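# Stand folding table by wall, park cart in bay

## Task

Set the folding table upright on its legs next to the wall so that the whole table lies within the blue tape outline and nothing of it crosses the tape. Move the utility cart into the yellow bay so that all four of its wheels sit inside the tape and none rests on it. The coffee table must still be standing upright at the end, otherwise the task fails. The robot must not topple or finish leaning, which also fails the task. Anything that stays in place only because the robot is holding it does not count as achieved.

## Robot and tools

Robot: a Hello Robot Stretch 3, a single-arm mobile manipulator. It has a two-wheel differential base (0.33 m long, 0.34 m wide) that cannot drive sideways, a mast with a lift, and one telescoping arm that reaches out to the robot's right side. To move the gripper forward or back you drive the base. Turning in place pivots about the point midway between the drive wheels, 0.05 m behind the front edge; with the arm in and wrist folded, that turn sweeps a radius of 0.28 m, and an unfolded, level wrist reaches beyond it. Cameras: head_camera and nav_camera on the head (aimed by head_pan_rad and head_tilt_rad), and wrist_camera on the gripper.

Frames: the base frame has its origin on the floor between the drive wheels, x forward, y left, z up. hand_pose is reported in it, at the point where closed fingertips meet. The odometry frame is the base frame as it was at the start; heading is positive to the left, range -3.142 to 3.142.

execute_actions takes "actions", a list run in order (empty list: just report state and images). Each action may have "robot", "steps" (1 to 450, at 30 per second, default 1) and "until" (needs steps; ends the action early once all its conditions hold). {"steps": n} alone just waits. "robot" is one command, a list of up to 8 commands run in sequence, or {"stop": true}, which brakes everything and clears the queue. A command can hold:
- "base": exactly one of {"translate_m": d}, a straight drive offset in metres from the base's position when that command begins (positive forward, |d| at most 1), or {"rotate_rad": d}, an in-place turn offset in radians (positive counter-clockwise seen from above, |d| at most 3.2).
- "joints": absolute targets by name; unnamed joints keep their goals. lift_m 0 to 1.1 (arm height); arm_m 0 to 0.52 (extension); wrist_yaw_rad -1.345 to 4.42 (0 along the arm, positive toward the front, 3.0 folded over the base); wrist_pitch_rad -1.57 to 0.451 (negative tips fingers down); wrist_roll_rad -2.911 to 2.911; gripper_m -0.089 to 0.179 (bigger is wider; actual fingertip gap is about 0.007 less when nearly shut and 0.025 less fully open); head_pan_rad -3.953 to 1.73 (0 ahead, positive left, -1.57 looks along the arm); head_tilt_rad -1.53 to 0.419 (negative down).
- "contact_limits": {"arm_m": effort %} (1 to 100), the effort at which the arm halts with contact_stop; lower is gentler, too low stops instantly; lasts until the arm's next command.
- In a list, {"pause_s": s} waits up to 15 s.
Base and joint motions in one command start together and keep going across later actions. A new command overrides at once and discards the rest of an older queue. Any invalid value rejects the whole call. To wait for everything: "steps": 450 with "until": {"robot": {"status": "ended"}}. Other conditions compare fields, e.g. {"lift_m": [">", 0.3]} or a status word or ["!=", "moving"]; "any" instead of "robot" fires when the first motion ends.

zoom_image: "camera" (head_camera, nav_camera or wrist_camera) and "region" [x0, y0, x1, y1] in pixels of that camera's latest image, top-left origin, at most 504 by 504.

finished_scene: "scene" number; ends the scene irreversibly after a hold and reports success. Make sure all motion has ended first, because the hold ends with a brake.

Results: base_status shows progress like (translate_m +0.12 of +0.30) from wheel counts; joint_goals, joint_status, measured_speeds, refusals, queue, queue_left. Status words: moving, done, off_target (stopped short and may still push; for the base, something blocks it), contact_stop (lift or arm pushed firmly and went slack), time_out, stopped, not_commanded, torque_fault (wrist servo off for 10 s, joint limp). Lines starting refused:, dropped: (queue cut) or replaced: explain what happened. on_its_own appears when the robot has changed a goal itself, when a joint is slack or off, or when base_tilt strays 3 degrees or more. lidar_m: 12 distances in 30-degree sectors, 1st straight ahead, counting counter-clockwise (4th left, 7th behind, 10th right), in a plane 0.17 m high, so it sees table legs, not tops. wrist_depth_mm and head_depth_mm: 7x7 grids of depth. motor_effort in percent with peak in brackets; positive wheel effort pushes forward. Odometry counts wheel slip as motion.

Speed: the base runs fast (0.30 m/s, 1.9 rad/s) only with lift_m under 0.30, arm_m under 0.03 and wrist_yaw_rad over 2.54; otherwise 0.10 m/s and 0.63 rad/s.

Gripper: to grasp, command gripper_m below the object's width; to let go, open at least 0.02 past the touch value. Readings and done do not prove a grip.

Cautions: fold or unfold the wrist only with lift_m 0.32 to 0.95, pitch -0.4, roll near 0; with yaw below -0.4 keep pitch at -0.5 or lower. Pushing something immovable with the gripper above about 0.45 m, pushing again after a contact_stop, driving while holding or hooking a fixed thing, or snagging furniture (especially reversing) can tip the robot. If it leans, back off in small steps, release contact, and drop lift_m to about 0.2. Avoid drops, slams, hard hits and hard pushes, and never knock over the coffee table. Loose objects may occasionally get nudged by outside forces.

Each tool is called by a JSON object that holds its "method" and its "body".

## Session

{"method": "execute_actions", "body": {"actions": []}}

Scene clock: 0.00 s.
robot.base_odometry: x=+0.000 y=+0.000 heading=+0.000 (m, m, rad; robot's odometry frame)
robot.turned_by_wheels: +0.000 (rad since the last result)
robot.turned_by_imu: +0.000 (rad since the last result)
robot.base_tilt: forward=+2.2 right=-1.4 (deg)
robot.lidar_m: 1.53 1.60 1.59 1.10 0.87 0.87 0.98 0.98 0.97 1.06 2.91 1.21
robot.head_depth_mm: 2044 2880 2909 2936 2926 1673 1526 / 2038 3065 3165 3170 3156 3003 2118 / 2034 2859 2937 2949 2946 2891 2295 / 2029 2555 2536 2512 2537 2534 2282 / 2016 2241 2198 2224 2246 2223 2176 / 1925 1988 1991 1999 2018 2003 2001 / 1820 1809 1801 1788 1797 1788 1800
robot.base_status: not_commanded
robot.joint_positions: lift_m=+0.567 arm_m=-0.002 wrist_yaw_rad=+2.797 wrist_pitch_rad=-0.527 wrist_roll_rad=-0.001 gripper_m=+0.037 head_pan_rad=+0.010 head_tilt_rad=+0.008
robot.joint_goals: lift_m=+0.567 arm_m=-0.002 wrist_yaw_rad=+2.797 wrist_pitch_rad=-0.527 wrist_roll_rad=-0.001 gripper_m=+0.037 head_pan_rad=+0.010 head_tilt_rad=+0.008
robot.joint_status: lift_m=not_commanded arm_m=not_commanded wrist_yaw_rad=not_commanded wrist_pitch_rad=not_commanded wrist_roll_rad=not_commanded gripper_m=not_commanded head_pan_rad=not_commanded head_tilt_rad=not_commanded
robot.measured_speeds: translate_m=+0.000 rotate_rad=+0.000 lift_m=+0.000 arm_m=+0.000 wrist_yaw_rad=+0.000 wrist_pitch_rad=+0.000 wrist_roll_rad=+0.000 head_pan_rad=+0.000 head_tilt_rad=+0.000
robot: refusals=0 queue=idle queue_left=0
robot.motor_effort: left_wheel=+0 right_wheel=-1 lift_m=+34 arm_m=+0 wrist_yaw_rad=+0 wrist_pitch_rad=+6 wrist_roll_rad=+0 gripper_m=+0 head_pan_rad=+0 head_tilt_rad=+1 (%)
robot.hand_pose: x=+0.0495 y=+0.0544 z=+0.5563 quat_wxyz=(+0.299, +0.703, +0.065, +0.642) (m; robot's base frame)
robot.wrist_depth_mm: 897 - - - - - - / 955 - - - - - - / - - - - - - - / - - - - - - - / - 876 937 916 909 959 935 / 751 806 - 784 803 818 822 / 670 - 671 699 696 724 723
pictures: head_camera (sideways: a quarter turn clockwise sets it upright), nav_camera (sideways: a quarter turn counterclockwise sets it upright), wrist_camera
Images, in order (width x height): head_camera 896x504, nav_camera 672x504, wrist_camera 644x364.

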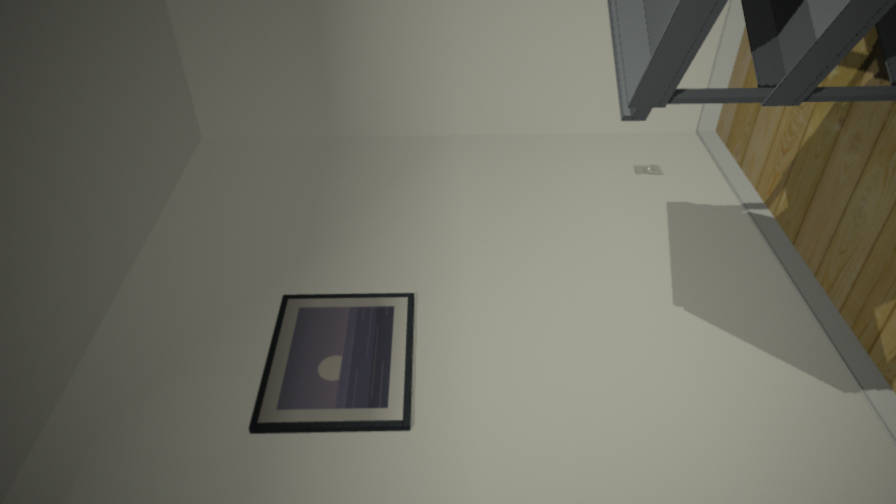

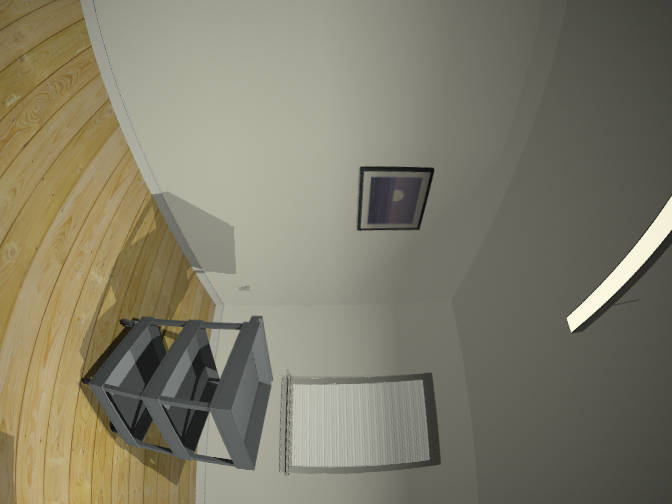

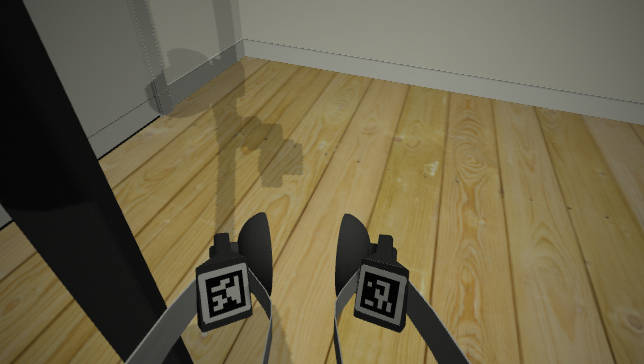

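{"method": "execute_actions", "body": {"actions": [{"robot":{"joints":{"head_pan_rad":-0.9,"head_tilt_rad":-0.6,"wrist_yaw_rad":3.0,"wrist_pitch_rad":-0.4,"lift_m":0.28}},"steps":150,"until":{"robot":{"status":"ended"}}}]}}

{"method": "execute_actions", "body": {"actions": [{"robot":{"joints":{"head_pan_rad":-2.0}},"steps":150,"until":{"robot":{"status":"ended"}}}]}}

Scene clock: 3.60 s.
robot.base_odometry: x=+0.000 y=+0.000 heading=+0.000 (m, m, rad; robot's odometry frame)
robot.turned_by_wheels: +0.000 (rad since the last result)
robot.turned_by_imu: +0.001 (rad since the last result)
robot.base_tilt: forward=+2.2 right=-1.4 (deg)
robot.lidar_m: 1.53 1.61 1.59 1.10 0.87 0.87 0.98 0.98 0.97 1.06 2.89 1.21
robot.head_depth_mm: 2778 2301 2962 2237 1778 1459 1248 / 2689 2933 2974 2271 1778 1466 1249 / 2645 2932 3107 2284 1779 1469 1248 / 2581 2835 2995 2288 1782 1469 1252 / 2520 2759 3006 2275 1789 1472 1257 / 2470 2655 2915 1912 1752 1478 1251 / 2392 2548 1730 1576 1643 1472 1259
robot.base_status: not_commanded
robot.joint_positions: lift_m=+0.280 arm_m=-0.002 wrist_yaw_rad=+2.997 wrist_pitch_rad=-0.420 wrist_roll_rad=-0.001 gripper_m=+0.037 head_pan_rad=-0.893 head_tilt_rad=-0.592
robot.joint_goals: lift_m=+0.280 arm_m=-0.002 wrist_yaw_rad=+3.000 wrist_pitch_rad=-0.400 wrist_roll_rad=-0.001 gripper_m=+0.037 head_pan_rad=-0.900 head_tilt_rad=-0.600
robot.joint_status: lift_m=done arm_m=not_commanded wrist_yaw_rad=done wrist_pitch_rad=done wrist_roll_rad=not_commanded gripper_m=not_commanded head_pan_rad=done head_tilt_rad=done
robot.measured_speeds: translate_m=+0.000 rotate_rad=+0.000 lift_m=+0.000 arm_m=+0.000 wrist_yaw_rad=+0.000 wrist_pitch_rad=+0.000 wrist_roll_rad=+0.000 head_pan_rad=+0.000 head_tilt_rad=+0.000
robot: refusals=0 queue=done queue_left=0
robot.motor_effort: left_wheel=+0(0) right_wheel=-1(1) lift_m=+22(33) arm_m=+0(0) wrist_yaw_rad=+2(4) wrist_pitch_rad=+9(9) wrist_roll_rad=+0(0) gripper_m=+0(0) head_pan_rad=-4(33) head_tilt_rad=-4(29) (%)
robot.hand_pose: x=+0.0110 y=+0.0793 z=+0.2927 quat_wxyz=(+0.197, +0.700, +0.097, +0.680) (m; robot's base frame)
robot.wrist_depth_mm: 695 - - - - - - / 758 - - - - - - / 787 - 923 935 975 - - / 689 - 732 738 744 760 776 / 574 592 630 602 613 611 630 / 486 491 - 524 519 526 528 / - - - - 437 451 454
pictures: head_camera (sideways: a quarter turn clockwise sets it upright), nav_camera (sideways: a quarter turn counterclockwise sets it upright), wrist_camera
Images, in order (width x height): head_camera 896x504, nav_camera 672x504, wrist_camera 644x364.

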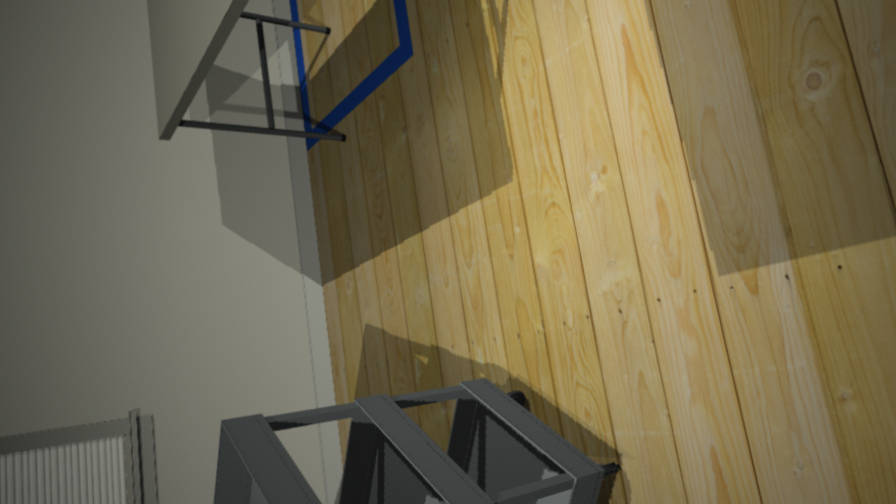

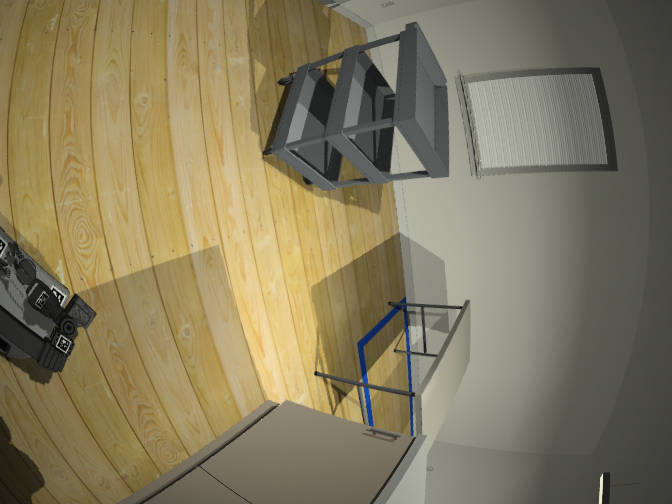

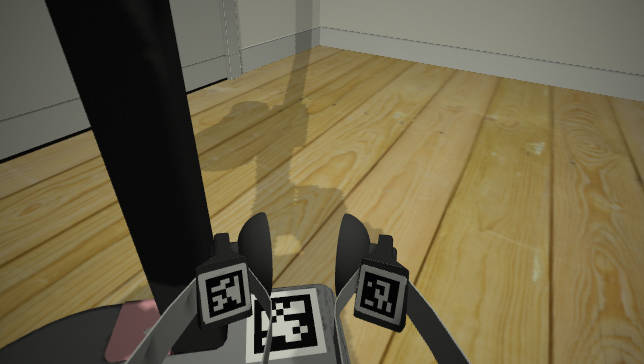

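Scene clock: 4.77 s.
robot.base_odometry: x=+0.000 y=+0.000 heading=+0.000 (m, m, rad; robot's odometry frame)
robot.turned_by_wheels: +0.000 (rad since the last result)
robot.turned_by_imu: +0.000 (rad since the last result)
robot.base_tilt: forward=+2.2 right=-1.3 (deg)
robot.lidar_m: 1.54 1.61 1.59 1.10 0.87 0.87 0.98 0.98 0.97 1.06 2.89 1.21
robot.head_depth_mm: 2693 2851 981 1073 1224 1432 1241 / 2759 2893 1011 1108 1268 1430 1247 / 2787 1460 1027 1146 1314 1469 1244 / 2837 1463 1056 1177 1355 1467 1248 / 2938 1485 1086 1215 1420 1482 1245 / 2975 1488 1108 1259 1469 1474 1255 / 3051 1501 1130 1304 1527 1484 1254
robot.base_status: not_commanded
robot.joint_positions: lift_m=+0.280 arm_m=-0.002 wrist_yaw_rad=+2.997 wrist_pitch_rad=-0.420 wrist_roll_rad=-0.001 gripper_m=+0.037 head_pan_rad=-1.993 head_tilt_rad=-0.592
robot.joint_goals: lift_m=+0.280 arm_m=-0.002 wrist_yaw_rad=+3.000 wrist_pitch_rad=-0.400 wrist_roll_rad=-0.001 gripper_m=+0.037 head_pan_rad=-2.000 head_tilt_rad=-0.600
robot.joint_status: lift_m=done arm_m=not_commanded wrist_yaw_rad=done wrist_pitch_rad=done wrist_roll_rad=not_commanded gripper_m=not_commanded head_pan_rad=done head_tilt_rad=done
robot.measured_speeds: translate_m=+0.000 rotate_rad=+0.000 lift_m=+0.000 arm_m=+0.000 wrist_yaw_rad=+0.000 wrist_pitch_rad=+0.000 wrist_roll_rad=+0.000 head_pan_rad=+0.000 head_tilt_rad=+0.000
robot: refusals=0 queue=done queue_left=0
robot.motor_effort: left_wheel=+0(0) right_wheel=-1(1) lift_m=+22(23) arm_m=+0(0) wrist_yaw_rad=+2(2) wrist_pitch_rad=+9(9) wrist_roll_rad=+0(0) gripper_m=+0(0) head_pan_rad=-3(35) head_tilt_rad=-3(4) (%)
robot.hand_pose: x=+0.0110 y=+0.0793 z=+0.2927 quat_wxyz=(+0.197, +0.700, +0.097, +0.680) (m; robot's base frame)
robot.wrist_depth_mm: 706 - - - - - - / 758 - - - - - - / 800 - 924 938 960 999 - / 693 - 719 735 746 771 783 / 580 577 632 608 603 626 628 / 485 493 - 529 530 524 531 / - - - - 437 455 461
pictures: head_camera (sideways: a quarter turn clockwise sets it upright), nav_camera (sideways: a quarter turn counterclockwise sets it upright), wrist_camera
Images, in order (width x height): head_camera 896x504, nav_camera 672x504, wrist_camera 644x364.

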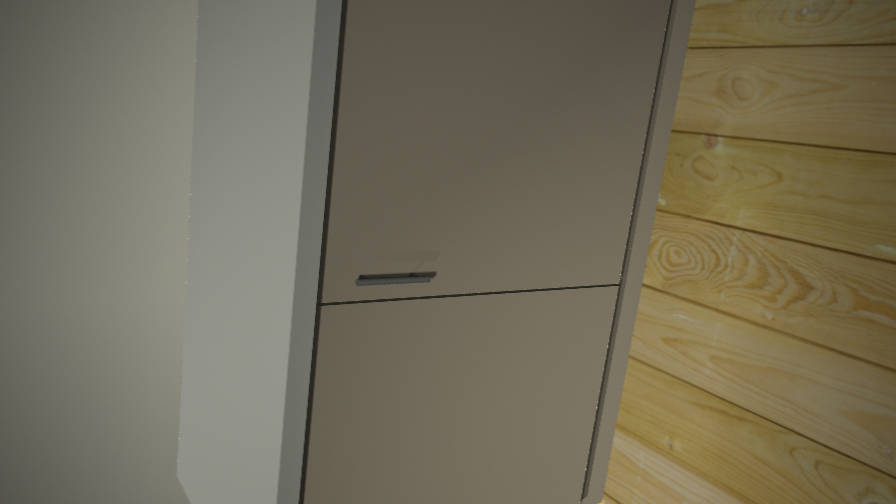

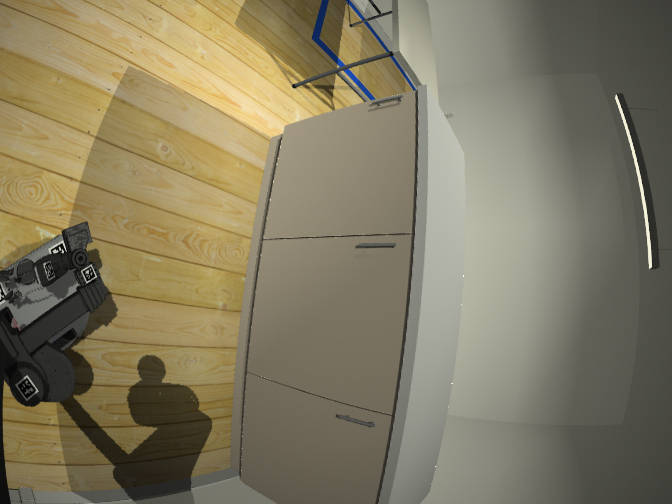

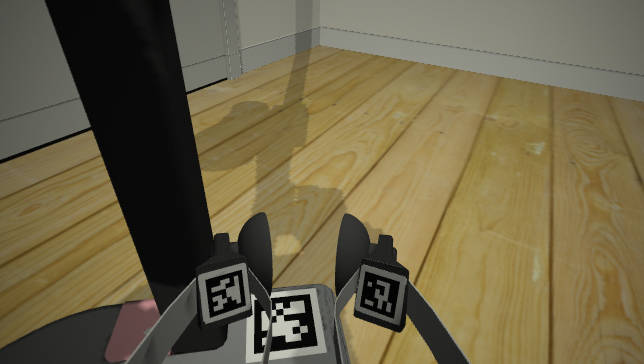

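{"method": "execute_actions", "body": {"actions": [{"robot":[{"base":{"rotate_rad":-0.8},"joints":{"head_pan_rad":-1.1,"head_tilt_rad":-0.7}},{"base":{"translate_m":1.0}}],"steps":300,"until":{"robot":{"status":"ended"}}}]}}

Scene clock: 11.83 s.
robot.base_odometry: x=+0.697 y=-0.717 heading=-0.800 (m, m, rad; robot's odometry frame)
robot.turned_by_wheels: -0.800 (rad since the last result)
robot.turned_by_imu: -0.807 (rad since the last result)
robot.base_tilt: forward=+2.2 right=-1.4 (deg)
robot.lidar_m: 1.88 0.45 0.42 1.72 1.74 2.02 1.87 1.38 0.91 0.84 1.03 2.03
robot.head_depth_mm: 2613 2910 2525 1592 1193 1337 1188 / 2688 3012 2552 1985 1637 1370 1189 / 2764 2973 2495 1993 1633 1379 1195 / 2864 1526 1191 1930 1594 1377 1196 / 2951 1539 1248 1993 1634 1387 1199 / 3040 1540 1257 2005 1632 1389 1197 / 2815 1557 2311 2000 1646 1392 1198
robot.base_status: done (translate_m +1.0000 of +1.0000)
robot.joint_positions: lift_m=+0.280 arm_m=-0.002 wrist_yaw_rad=+2.998 wrist_pitch_rad=-0.419 wrist_roll_rad=-0.001 gripper_m=+0.037 head_pan_rad=-1.107 head_tilt_rad=-0.691
robot.joint_goals: lift_m=+0.280 arm_m=-0.002 wrist_yaw_rad=+3.000 wrist_pitch_rad=-0.400 wrist_roll_rad=-0.001 gripper_m=+0.037 head_pan_rad=-1.100 head_tilt_rad=-0.700
robot.joint_status: lift_m=done arm_m=not_commanded wrist_yaw_rad=done wrist_pitch_rad=done wrist_roll_rad=not_commanded gripper_m=not_commanded head_pan_rad=done head_tilt_rad=done
robot.measured_speeds: translate_m=+0.000 rotate_rad=+0.000 lift_m=+0.000 arm_m=+0.000 wrist_yaw_rad=+0.000 wrist_pitch_rad=+0.000 wrist_roll_rad=+0.000 head_pan_rad=+0.000 head_tilt_rad=+0.000
robot: refusals=0 queue=done queue_left=0
robot.motor_effort: left_wheel=+1(8) right_wheel=-3(9) lift_m=+23(23) arm_m=-1(0) wrist_yaw_rad=+2(2) wrist_pitch_rad=+8(9) wrist_roll_rad=+0(0) gripper_m=+1(0) head_pan_rad=+2(34) head_tilt_rad=-3(14) (%)
robot.hand_pose: x=+0.0109 y=+0.0793 z=+0.2928 quat_wxyz=(+0.197, +0.700, +0.097, +0.680) (m; robot's base frame)
robot.wrist_depth_mm: - - - - - - - / - - - - 807 901 844 / 873 - 915 950 487 637 640 / 698 - 727 756 591 486 450 / 575 578 632 605 610 619 582 / 493 494 - 526 526 526 520 / - - - - 438 453 458
pictures: head_camera (sideways: a quarter turn clockwise sets it upright), nav_camera (sideways: a quarter turn counterclockwise sets it upright), wrist_camera
Images, in order (width x height): head_camera 896x504, nav_camera 672x504, wrist_camera 644x364.

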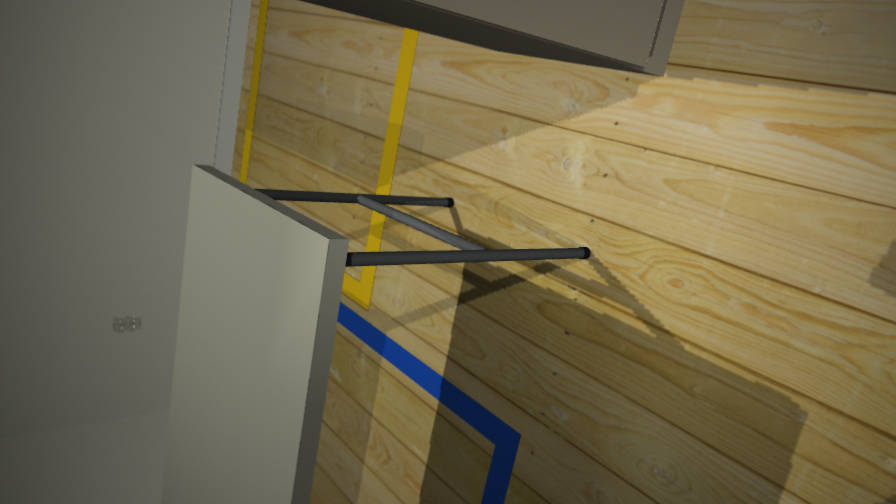

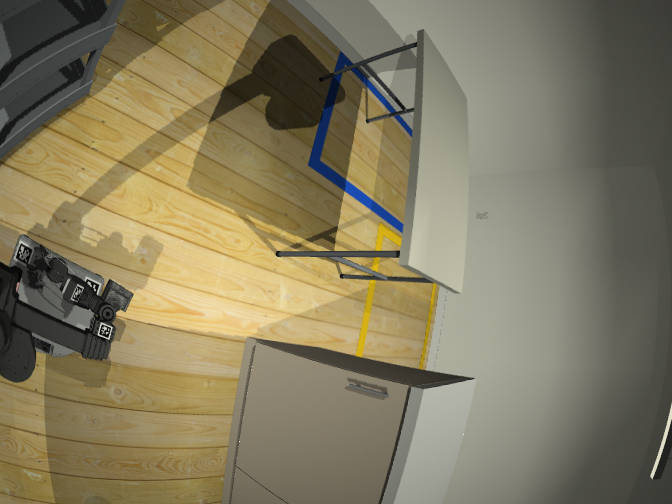

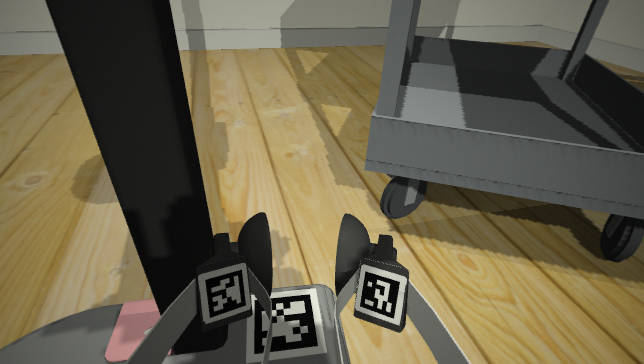

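{"method": "execute_actions", "body": {"actions": [{"robot":[{"base":{"translate_m":0.28}},{"base":{"rotate_rad":-1.43},"joints":{"head_pan_rad":0.3,"head_tilt_rad":-0.9}},{"base":{"translate_m":0.78}},{"joints":{"lift_m":0.31}}],"steps":400,"until":{"robot":{"status":"ended"}}}]}}

Scene clock: 24.20 s.
robot.base_odometry: x=+0.414 y=-1.535 heading=-2.230 (m, m, rad; robot's odometry frame)
robot.turned_by_wheels: -1.430 (rad since the last result)
robot.turned_by_imu: -1.444 (rad since the last result)
robot.base_tilt: forward=+2.2 right=-1.4 (deg)
robot.lidar_m: 0.66 0.16 1.34 1.17 1.66 1.00 1.01 2.64 2.26 0.37 0.38 0.53
robot.head_depth_mm: 2003 2198 1915 1645 1414 1255 1128 / 2054 2260 1816 1592 1411 1263 1133 / 2104 2287 812 688 613 1194 1115 / 2185 2341 810 690 602 532 492 / 2254 2340 813 690 602 533 1086 / 2318 2358 815 695 602 533 1101 / 2393 2355 821 694 604 534 1121
robot.base_status: done (translate_m +0.7800 of +0.7800)
robot.joint_positions: lift_m=+0.310 arm_m=-0.002 wrist_yaw_rad=+2.998 wrist_pitch_rad=-0.419 wrist_roll_rad=-0.001 gripper_m=+0.037 head_pan_rad=+0.293 head_tilt_rad=-0.890
robot.joint_goals: lift_m=+0.310 arm_m=-0.002 wrist_yaw_rad=+3.000 wrist_pitch_rad=-0.400 wrist_roll_rad=-0.001 gripper_m=+0.037 head_pan_rad=+0.300 head_tilt_rad=-0.900
robot.joint_status: lift_m=done arm_m=not_commanded wrist_yaw_rad=done wrist_pitch_rad=done wrist_roll_rad=not_commanded gripper_m=not_commanded head_pan_rad=done head_tilt_rad=done
robot.measured_speeds: translate_m=+0.000 rotate_rad=+0.000 lift_m=+0.000 arm_m=+0.000 wrist_yaw_rad=+0.000 wrist_pitch_rad=+0.000 wrist_roll_rad=+0.000 head_pan_rad=+0.000 head_tilt_rad=+0.000
robot: refusals=0 queue=done queue_left=0
robot.motor_effort: left_wheel=+1(8) right_wheel=-3(10) lift_m=+44(46) arm_m=-1(0) wrist_yaw_rad=+1(1) wrist_pitch_rad=+9(8) wrist_roll_rad=+0(1) gripper_m=+0(0) head_pan_rad=+3(33) head_tilt_rad=-4(17) (%)
robot.hand_pose: x=+0.0109 y=+0.0794 z=+0.3221 quat_wxyz=(+0.197, +0.700, +0.097, +0.680) (m; robot's base frame)
robot.wrist_depth_mm: - - - - - - - / - - - - - - - / 954 - - - - - - / 744 - 778 788 818 827 850 / 612 618 666 656 667 664 168 / 529 527 - 551 561 560 174 / 466 - - 478 465 473 463
pictures: head_camera (sideways: a quarter turn clockwise sets it upright), nav_camera (sideways: a quarter turn counterclockwise sets it upright), wrist_camera
Images, in order (width x height): head_camera 896x504, nav_camera 672x504, wrist_camera 644x364.

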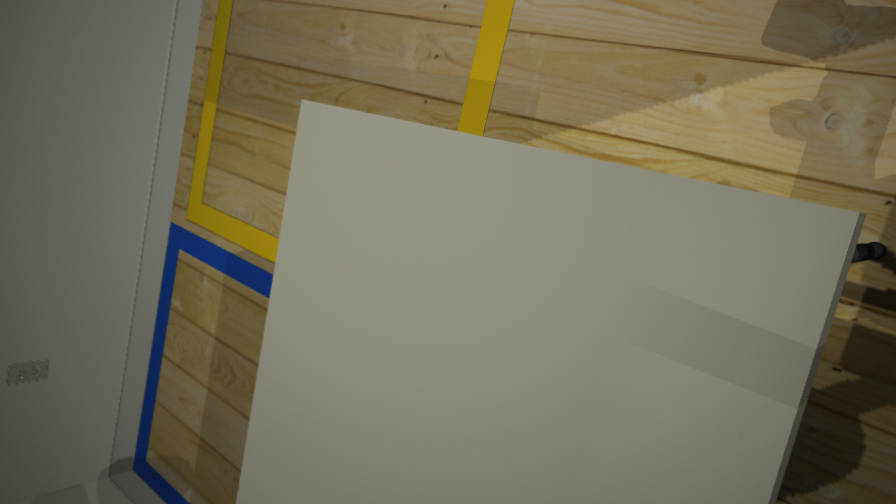

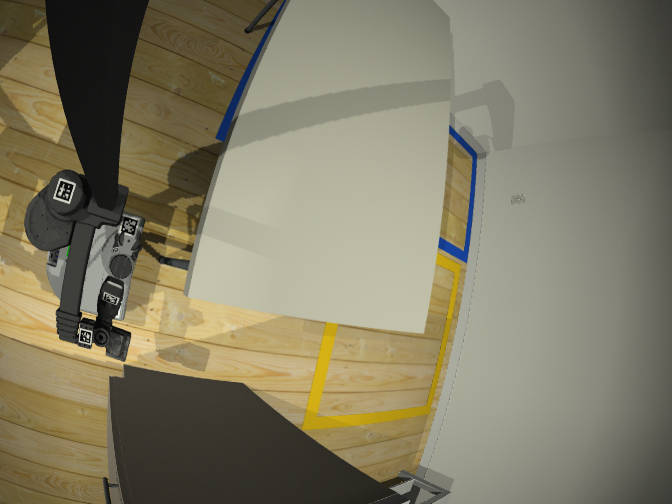

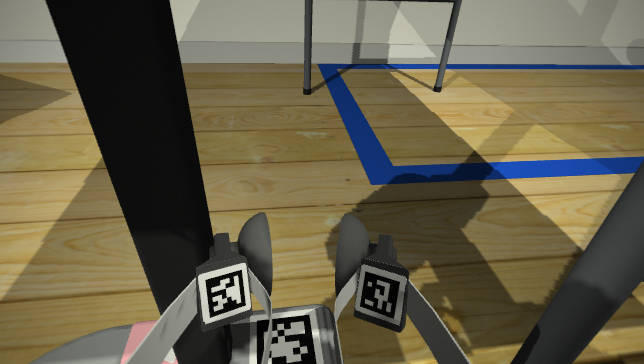

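Leg is in front, slightly left. Push.

{"method": "execute_actions", "body": {"actions": [{"robot":[{"base":{"translate_m":0.4},"joints":{"head_tilt_rad":-1.1}},{"base":{"rotate_rad":0.2}},{"base":{"translate_m":0.25}}],"steps":400,"until":{"robot":{"status":"ended"}}}]}}

Scene clock: 33.90 s.
robot.base_odometry: x=+0.059 y=-2.075 heading=-2.030 (m, m, rad; robot's odometry frame)
robot.turned_by_wheels: +0.200 (rad since the last result)
robot.turned_by_imu: +0.209 (rad since the last result)
robot.base_tilt: forward=+2.2 right=-1.4 (deg)
robot.lidar_m: 0.58 0.57 1.52 1.14 1.72 1.62 1.70 0.51 0.43 2.16 1.41 1.59
robot.head_depth_mm: 1586 1736 1576 1425 1306 1201 1111 / 1671 1775 1574 1433 1303 1198 1130 / 1761 1768 1558 1427 1306 1202 - / 1860 741 665 600 548 504 478 / 1931 745 665 600 549 505 478 / 1974 745 666 602 550 506 484 / 1938 746 669 603 551 505 1106
robot.base_status: done (translate_m +0.2499 of +0.2500)
robot.joint_positions: lift_m=+0.310 arm_m=-0.002 wrist_yaw_rad=+2.998 wrist_pitch_rad=-0.419 wrist_roll_rad=-0.001 gripper_m=+0.037 head_pan_rad=+0.293 head_tilt_rad=-1.088
robot.joint_goals: lift_m=+0.310 arm_m=-0.002 wrist_yaw_rad=+3.000 wrist_pitch_rad=-0.400 wrist_roll_rad=-0.001 gripper_m=+0.037 head_pan_rad=+0.300 head_tilt_rad=-1.100
robot.joint_status: lift_m=done arm_m=not_commanded wrist_yaw_rad=done wrist_pitch_rad=done wrist_roll_rad=not_commanded gripper_m=not_commanded head_pan_rad=done head_tilt_rad=done
robot.measured_speeds: translate_m=+0.000 rotate_rad=+0.000 lift_m=+0.000 arm_m=+0.000 wrist_yaw_rad=+0.000 wrist_pitch_rad=+0.000 wrist_roll_rad=+0.000 head_pan_rad=+0.000 head_tilt_rad=+0.000
robot: refusals=0 queue=done queue_left=0
robot.motor_effort: left_wheel=+7(17) right_wheel=+10(17) lift_m=+44(45) arm_m=-1(1) wrist_yaw_rad=+2(2) wrist_pitch_rad=+8(8) wrist_roll_rad=+0(0) gripper_m=+0(0) head_pan_rad=+3(3) head_tilt_rad=-6(21) (%)
robot.hand_pose: x=+0.0108 y=+0.0794 z=+0.3221 quat_wxyz=(+0.197, +0.700, +0.097, +0.680) (m; robot's base frame)
robot.wrist_depth_mm: - - - - - 81 - / - - - - - 86 - / 955 - 995 - - 92 - / 742 - 770 769 778 102 826 / 619 616 680 644 612 151 171 / 531 528 - 544 129 146 550 / 464 - - 475 159 482 492
pictures: head_camera (sideways: a quarter turn clockwise sets it upright), nav_camera (sideways: a quarter turn counterclockwise sets it upright), wrist_camera
Images, in order (width x height): head_camera 896x504, nav_camera 672x504, wrist_camera 644x364.

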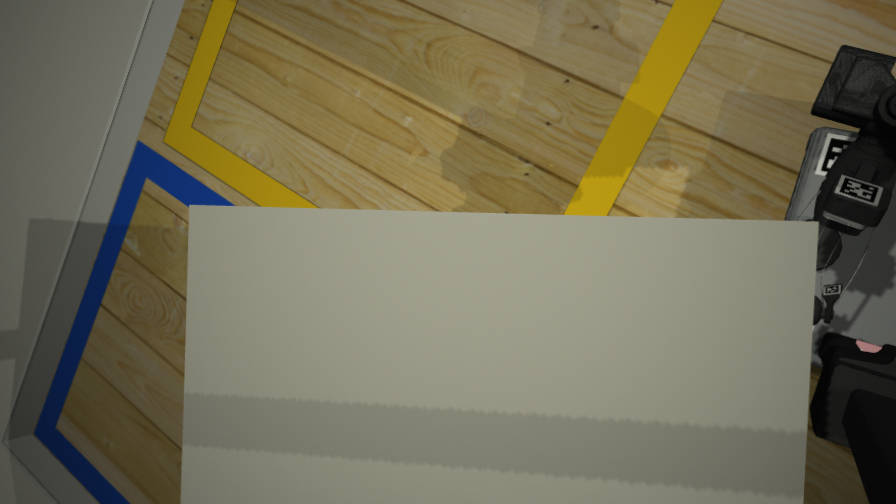

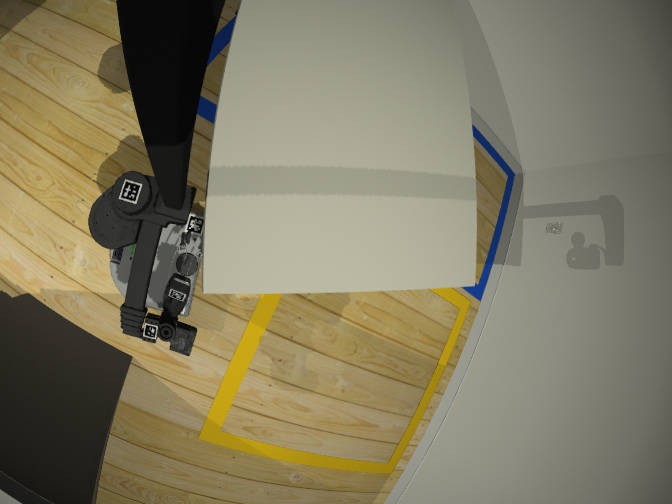

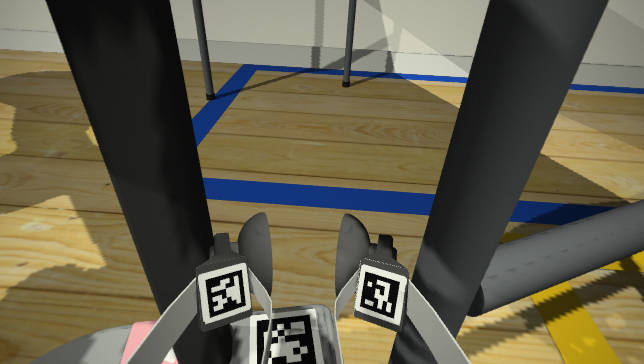

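Rotated about 30°. Continue.

{"method": "execute_actions", "body": {"actions": [{"robot":[{"base":{"rotate_rad":0.3}},{"base":{"translate_m":0.3}},{"base":{"rotate_rad":0.3}},{"base":{"translate_m":0.25},"joints":{"head_pan_rad":0.6}}],"steps":400,"until":{"robot":{"status":"ended"}}}]}}

Scene clock: 44.40 s.
robot.base_odometry: x=+0.046 y=-2.619 heading=-1.430 (m, m, rad; robot's odometry frame)
robot.turned_by_wheels: +0.599 (rad since the last result)
robot.turned_by_imu: +0.615 (rad since the last result)
robot.base_tilt: forward=+2.3 right=-1.4 (deg)
robot.lidar_m: 0.56 1.18 1.19 1.05 2.08 2.03 0.90 1.03 1.54 1.30 1.17 1.18
robot.head_depth_mm: 1303 1496 661 597 545 508 1086 / 1266 740 662 598 547 503 466 / 1245 740 663 600 546 504 468 / 1214 744 664 599 548 504 477 / 1159 741 664 601 548 505 - / 1103 745 667 603 549 517 - / 843 747 668 604 551 1167 -
robot.base_status: done (translate_m +0.2499 of +0.2500)
robot.joint_positions: lift_m=+0.310 arm_m=-0.002 wrist_yaw_rad=+2.998 wrist_pitch_rad=-0.419 wrist_roll_rad=-0.001 gripper_m=+0.037 head_pan_rad=+0.593 head_tilt_rad=-1.088
robot.joint_goals: lift_m=+0.310 arm_m=-0.002 wrist_yaw_rad=+3.000 wrist_pitch_rad=-0.400 wrist_roll_rad=-0.001 gripper_m=+0.037 head_pan_rad=+0.600 head_tilt_rad=-1.100
robot.joint_status: lift_m=done arm_m=not_commanded wrist_yaw_rad=done wrist_pitch_rad=done wrist_roll_rad=not_commanded gripper_m=not_commanded head_pan_rad=done head_tilt_rad=done
robot.measured_speeds: translate_m=+0.000 rotate_rad=+0.000 lift_m=+0.000 arm_m=+0.000 wrist_yaw_rad=+0.000 wrist_pitch_rad=+0.000 wrist_roll_rad=+0.000 head_pan_rad=+0.000 head_tilt_rad=+0.000
robot: refusals=0 queue=done queue_left=0
robot.on_its_own: right_wheel is at rest, and its effort (+23) is outside its rest range (-18 to +18)
robot.motor_effort: left_wheel=+2(15) right_wheel=+23(28) lift_m=+44(44) arm_m=+0(1) wrist_yaw_rad=+2(1) wrist_pitch_rad=+8(8) wrist_roll_rad=+0(0) gripper_m=-1(0) head_pan_rad=+3(24) head_tilt_rad=-5(5) (%)
robot.hand_pose: x=+0.0108 y=+0.0794 z=+0.3221 quat_wxyz=(+0.196, +0.700, +0.097, +0.680) (m; robot's base frame)
robot.wrist_depth_mm: - - - - - - 926 / - - - - - - 960 / 950 - - - - - 957 / 738 - 795 789 797 816 841 / 615 619 678 642 656 664 689 / 527 522 - 546 560 569 568 / 469 - - 473 465 477 484
pictures: head_camera (sideways: a quarter turn clockwise sets it upright), nav_camera (sideways: a quarter turn counterclockwise sets it upright), wrist_camera
Images, in order (width x height): head_camera 896x504, nav_camera 672x504, wrist_camera 644x364.

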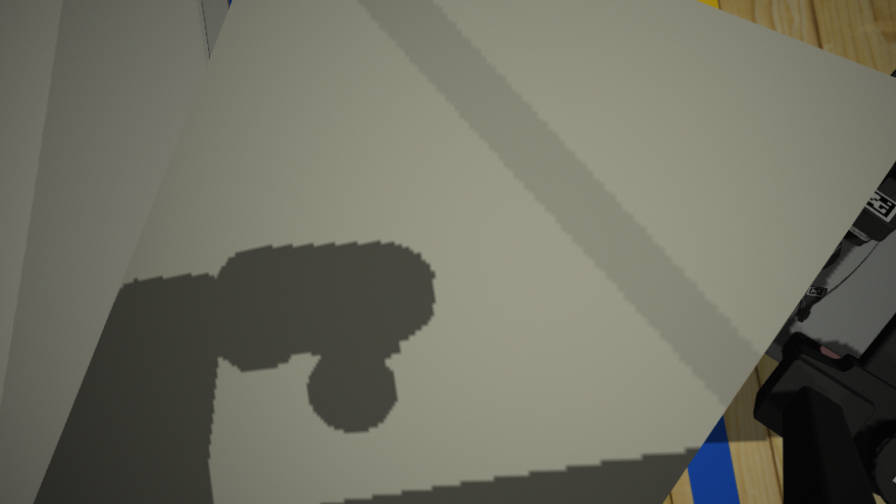

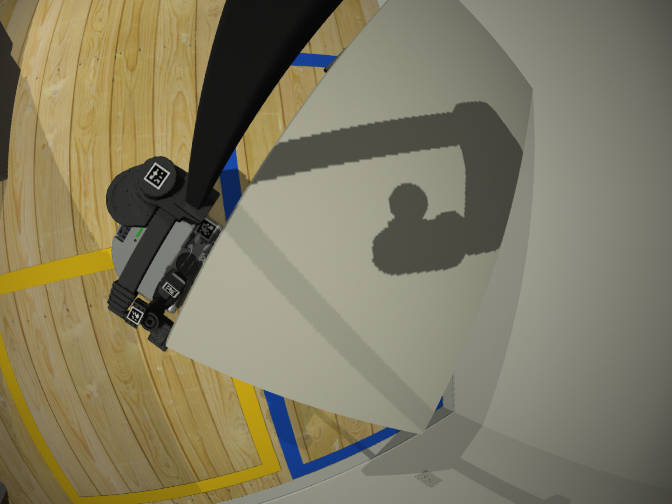

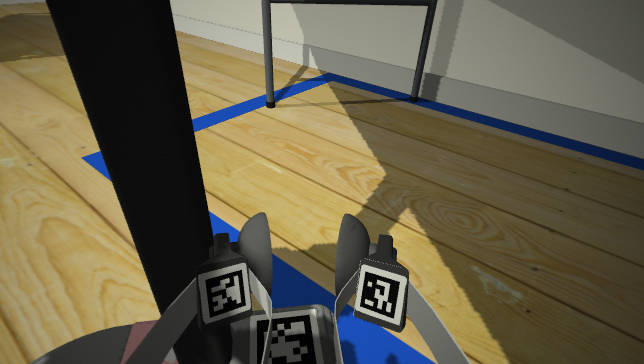

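{"method": "execute_actions", "body": {"actions": [{"robot":[{"base":{"translate_m":0.18}},{"base":{"rotate_rad":0.2}},{"base":{"translate_m":0.15}}],"steps":400,"until":{"robot":{"status":"ended"}}}]}}

Scene clock: 51.63 s.
robot.base_odometry: x=+0.121 y=-2.938 heading=-1.231 (m, m, rad; robot's odometry frame)
robot.turned_by_wheels: +0.199 (rad since the last result)
robot.turned_by_imu: +0.201 (rad since the last result)
robot.base_tilt: forward=+2.2 right=-1.4 (deg)
robot.lidar_m: 0.55 0.92 0.95 0.97 2.26 1.49 1.23 1.76 1.39 1.00 0.95 0.98
robot.head_depth_mm: 916 1082 660 599 546 502 466 / 921 1056 662 598 547 502 466 / 924 1025 664 599 549 504 466 / 926 740 664 601 549 504 473 / 932 744 665 601 549 506 475 / 933 743 668 601 550 506 481 / 917 745 666 605 550 507 -
robot.base_status: done (translate_m +0.1499 of +0.1500)
robot.joint_positions: lift_m=+0.310 arm_m=-0.002 wrist_yaw_rad=+2.987 wrist_pitch_rad=-0.419 wrist_roll_rad=-0.001 gripper_m=+0.037 head_pan_rad=+0.593 head_tilt_rad=-1.088
robot.joint_goals: lift_m=+0.310 arm_m=-0.002 wrist_yaw_rad=+3.000 wrist_pitch_rad=-0.400 wrist_roll_rad=-0.001 gripper_m=+0.037 head_pan_rad=+0.600 head_tilt_rad=-1.100
robot.joint_status: lift_m=done arm_m=not_commanded wrist_yaw_rad=done wrist_pitch_rad=done wrist_roll_rad=not_commanded gripper_m=not_commanded head_pan_rad=done head_tilt_rad=done
robot.measured_speeds: translate_m=+0.000 rotate_rad=+0.000 lift_m=+0.000 arm_m=+0.000 wrist_yaw_rad=+0.000 wrist_pitch_rad=+0.000 wrist_roll_rad=+0.000 head_pan_rad=+0.000 head_tilt_rad=+0.000
robot: refusals=0 queue=done queue_left=0
robot.on_its_own: right_wheel is at rest, and its effort (+26) is outside its rest range (-18 to +18)
robot.motor_effort: left_wheel=-2(8) right_wheel=+26(35) lift_m=+44(44) arm_m=-3(2) wrist_yaw_rad=+10(10) wrist_pitch_rad=+8(8) wrist_roll_rad=+0(0) gripper_m=-1(0) head_pan_rad=+3(3) head_tilt_rad=-5(5) (%)
robot.hand_pose: x=+0.0132 y=+0.0789 z=+0.3221 quat_wxyz=(+0.200, +0.700, +0.094, +0.679) (m; robot's base frame)
robot.wrist_depth_mm: - - - - - 850 719 / - - - - - 912 753 / 943 - 978 - - 957 777 / 745 - 795 782 801 831 772 / 610 623 670 659 663 666 681 / 525 522 - 543 564 564 565 / 470 - - 473 462 481 484
pictures: head_camera (sideways: a quarter turn clockwise sets it upright), nav_camera (sideways: a quarter turn counterclockwise sets it upright), wrist_camera
Images, in order (width x height): head_camera 896x504, nav_camera 672x504, wrist_camera 644x364.

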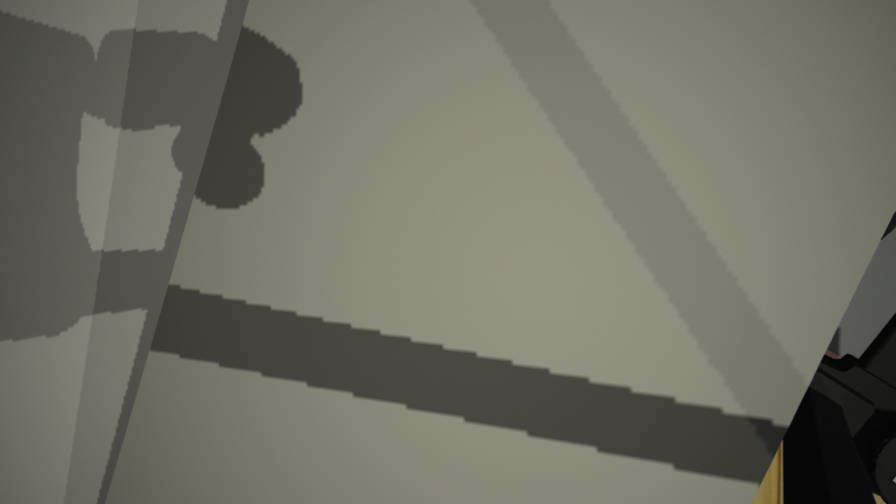

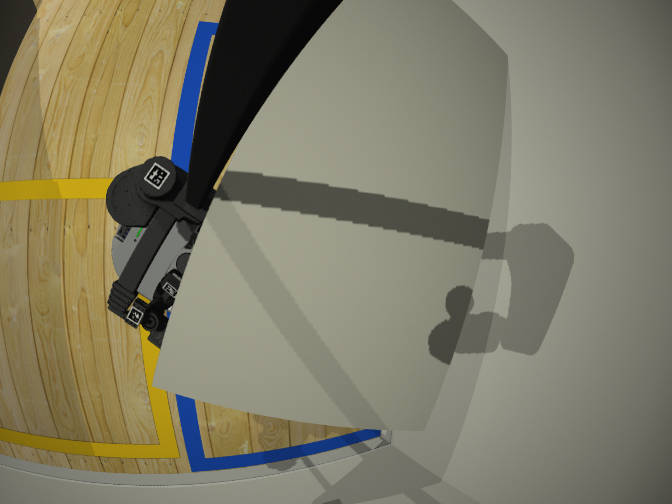

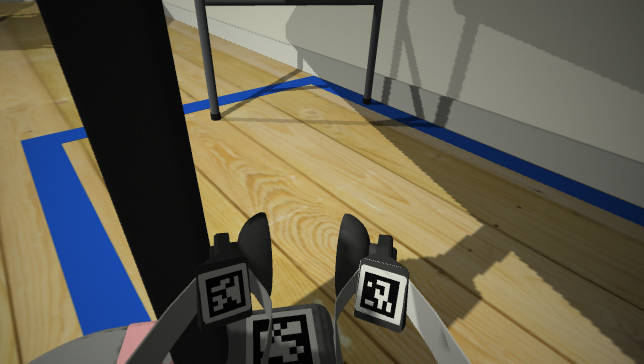

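{"method": "execute_actions", "body": {"actions": [{"robot":[{"base":{"translate_m":-0.4},"joints":{"head_pan_rad":0.0,"head_tilt_rad":-1.1}}],"steps":400,"until":{"robot":{"status":"ended"}}}]}}

Scene clock: 57.10 s.
robot.base_odometry: x=-0.012 y=-2.561 heading=-1.230 (m, m, rad; robot's odometry frame)
robot.turned_by_wheels: +0.001 (rad since the last result)
robot.turned_by_imu: +0.000 (rad since the last result)
robot.base_tilt: forward=+2.2 right=-1.3 (deg)
robot.lidar_m: 0.47 1.26 1.00 0.99 2.14 0.99 0.83 1.66 1.46 1.22 1.16 0.47
robot.head_depth_mm: 1483 1676 1588 1429 1307 1204 1115 / 1664 1733 674 1431 1305 1198 - / 855 741 666 1391 1306 1203 - / 840 740 665 1413 1317 1200 - / 847 743 665 1425 1313 1209 - / 842 744 666 1400 1312 1206 1133 / 843 748 668 1388 1313 1207 1120
robot.base_status: done (translate_m -0.4000 of -0.4000)
robot.joint_positions: lift_m=+0.310 arm_m=-0.002 wrist_yaw_rad=+2.997 wrist_pitch_rad=-0.419 wrist_roll_rad=-0.001 gripper_m=+0.037 head_pan_rad=+0.007 head_tilt_rad=-1.088
robot.joint_goals: lift_m=+0.310 arm_m=-0.002 wrist_yaw_rad=+3.000 wrist_pitch_rad=-0.400 wrist_roll_rad=-0.001 gripper_m=+0.037 head_pan_rad=+0.000 head_tilt_rad=-1.100
robot.joint_status: lift_m=done arm_m=not_commanded wrist_yaw_rad=done wrist_pitch_rad=done wrist_roll_rad=not_commanded gripper_m=not_commanded head_pan_rad=done head_tilt_rad=done
robot.measured_speeds: translate_m=+0.000 rotate_rad=+0.000 lift_m=+0.000 arm_m=+0.000 wrist_yaw_rad=+0.000 wrist_pitch_rad=+0.000 wrist_roll_rad=+0.000 head_pan_rad=+0.000 head_tilt_rad=+0.000
robot: refusals=0 queue=done queue_left=0
robot.motor_effort: left_wheel=-1(5) right_wheel=+1(28) lift_m=+44(44) arm_m=-3(3) wrist_yaw_rad=+2(10) wrist_pitch_rad=+9(8) wrist_roll_rad=+0(1) gripper_m=+0(0) head_pan_rad=-4(31) head_tilt_rad=-5(6) (%)
robot.hand_pose: x=+0.0110 y=+0.0792 z=+0.3221 quat_wxyz=(+0.197, +0.700, +0.097, +0.680) (m; robot's base frame)
robot.wrist_depth_mm: - - - - - - 980 / - - - - - - - / 960 - 996 - - - - / 754 - 777 786 799 831 835 / 620 623 671 640 654 665 690 / 523 528 - 545 560 556 577 / 466 - - 470 468 485 487
pictures: head_camera (sideways: a quarter turn clockwise sets it upright), nav_camera (sideways: a quarter turn counterclockwise sets it upright), wrist_camera
Images, in order (width x height): head_camera 896x504, nav_camera 672x504, wrist_camera 644x364.

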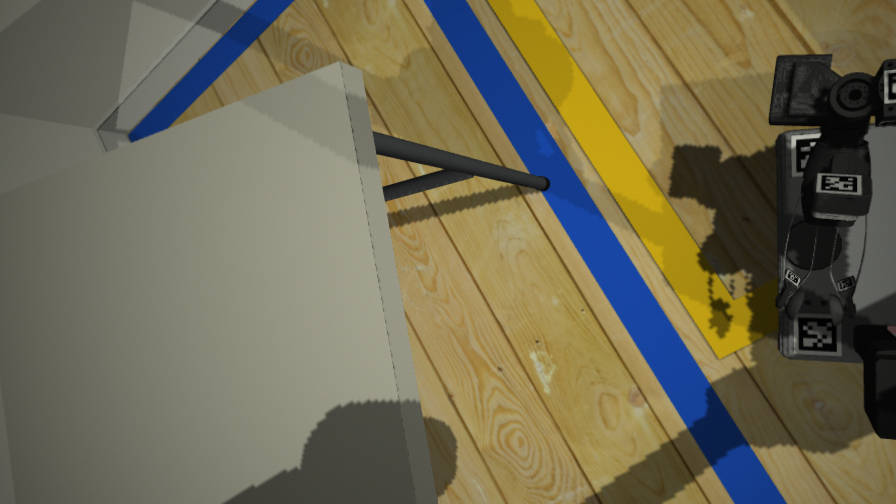

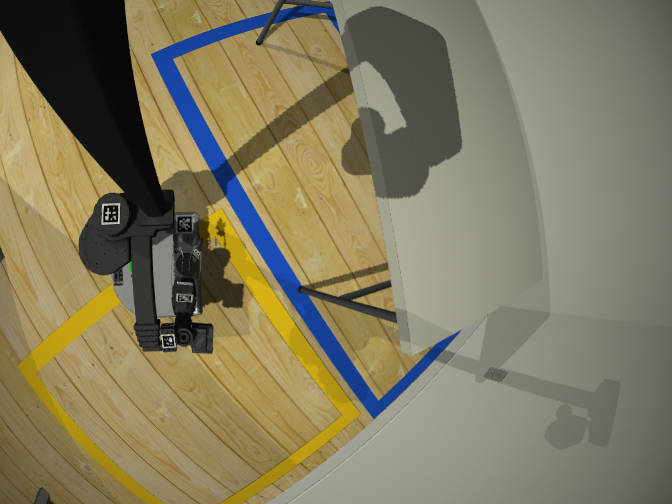

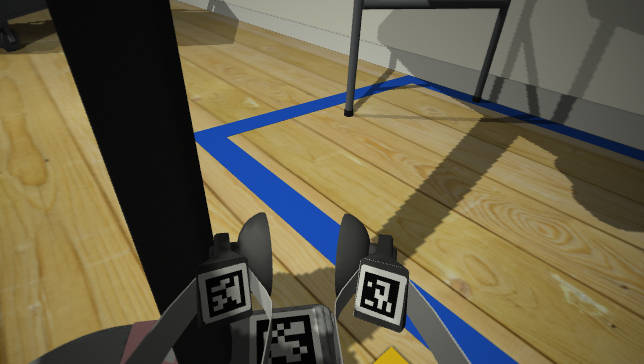

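{"method": "execute_actions", "body": {"actions": [{"robot":[{"joints":{"lift_m":0.29}},{"base":{"rotate_rad":-1.03}},{"base":{"translate_m":0.34}},{"base":{"rotate_rad":1.55}},{"base":{"translate_m":0.2}},{"joints":{"lift_m":0.31,"head_pan_rad":0.5}},{"base":{"translate_m":0.24}}],"steps":450,"until":{"robot":{"status":"ended"}}},{"robot":[{"base":{"translate_m":-0.3}}],"steps":400,"until":{"robot":{"status":"ended"}}}]}}

Scene clock: 77.80 s.
robot.base_odometry: x=-0.122 y=-2.915 heading=-0.710 (m, m, rad; robot's odometry frame)
robot.turned_by_wheels: +0.520 (rad since the last result)
robot.turned_by_imu: +0.535 (rad since the last result)
robot.base_tilt: forward=+2.2 right=-1.3 (deg)
robot.lidar_m: 0.35 1.16 1.18 2.38 1.20 1.15 1.54 1.20 0.86 0.82 0.84 1.14
robot.head_depth_mm: 832 738 661 598 1287 1199 1109 / 833 737 663 616 1286 1202 1124 / 840 742 663 1375 1306 1202 1140 / 839 742 664 1431 1315 1205 - / 839 742 688 1437 1309 1215 - / 840 745 1549 1437 1314 1204 - / 842 749 1596 1438 1315 1204 1152
robot.base_status: done (translate_m -0.3000 of -0.3000)
robot.joint_positions: lift_m=+0.310 arm_m=-0.002 wrist_yaw_rad=+2.998 wrist_pitch_rad=-0.419 wrist_roll_rad=-0.001 gripper_m=+0.037 head_pan_rad=+0.493 head_tilt_rad=-1.088
robot.joint_goals: lift_m=+0.310 arm_m=-0.002 wrist_yaw_rad=+3.000 wrist_pitch_rad=-0.400 wrist_roll_rad=-0.001 gripper_m=+0.037 head_pan_rad=+0.500 head_tilt_rad=-1.100
robot.joint_status: lift_m=done arm_m=not_commanded wrist_yaw_rad=done wrist_pitch_rad=done wrist_roll_rad=not_commanded gripper_m=not_commanded head_pan_rad=done head_tilt_rad=done
robot.measured_speeds: translate_m=+0.000 rotate_rad=+0.000 lift_m=+0.000 arm_m=+0.000 wrist_yaw_rad=+0.000 wrist_pitch_rad=+0.000 wrist_roll_rad=+0.000 head_pan_rad=+0.000 head_tilt_rad=+0.000
robot: refusals=0 queue=done queue_left=0
robot.motor_effort: left_wheel=-1(16) right_wheel=+1(28) lift_m=+44(48) arm_m=-3(3) wrist_yaw_rad=+2(2) wrist_pitch_rad=+8(8) wrist_roll_rad=+0(0) gripper_m=+0(0) head_pan_rad=+3(28) head_tilt_rad=-5(5) (%)
robot.hand_pose: x=+0.0108 y=+0.0792 z=+0.3222 quat_wxyz=(+0.196, +0.700, +0.097, +0.680) (m; robot's base frame)
robot.wrist_depth_mm: - - - - - - - / - - - - - - - / 960 - 997 - - - - / 737 - 777 794 811 822 840 / 614 616 675 641 671 663 673 / 526 532 - 543 561 563 570 / 468 - - 476 464 483 492
pictures: head_camera (sideways: a quarter turn clockwise sets it upright), nav_camera (sideways: a quarter turn counterclockwise sets it upright), wrist_camera
Images, in order (width x height): head_camera 896x504, nav_camera 672x504, wrist_camera 644x364.

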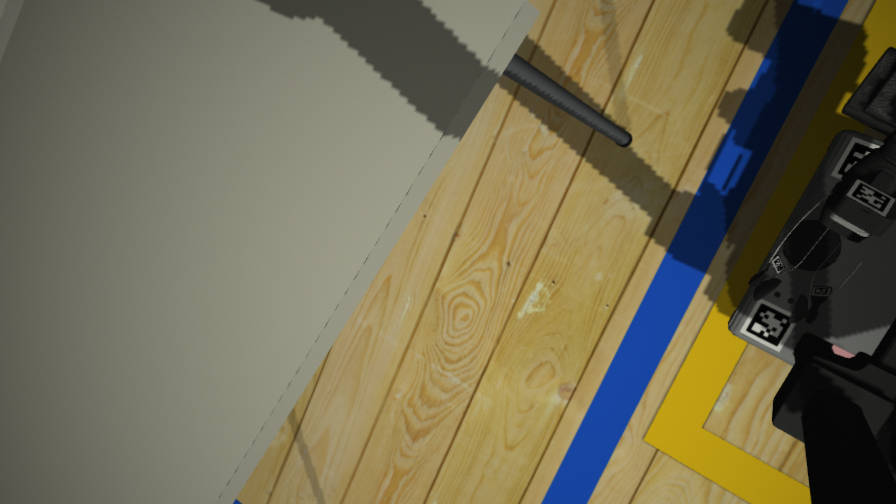

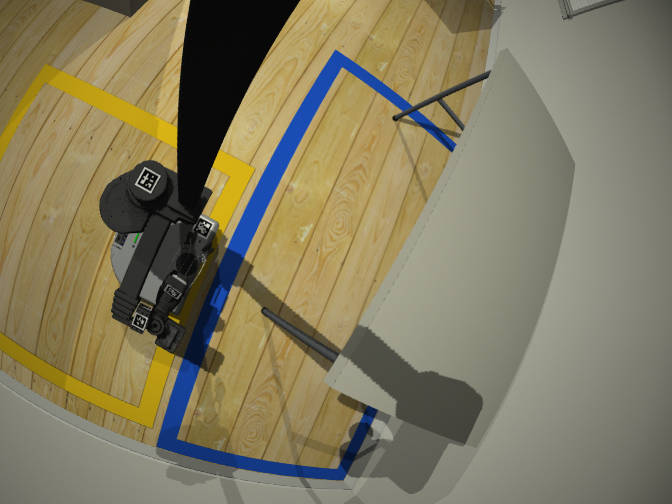

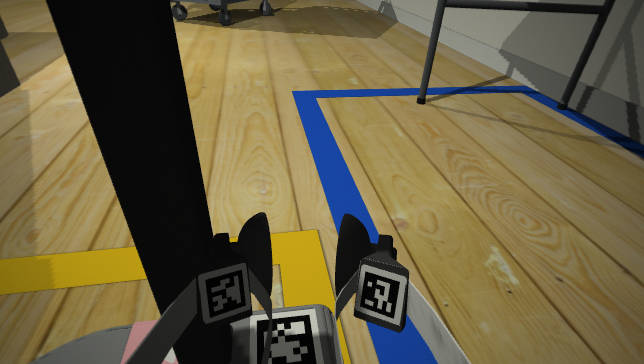

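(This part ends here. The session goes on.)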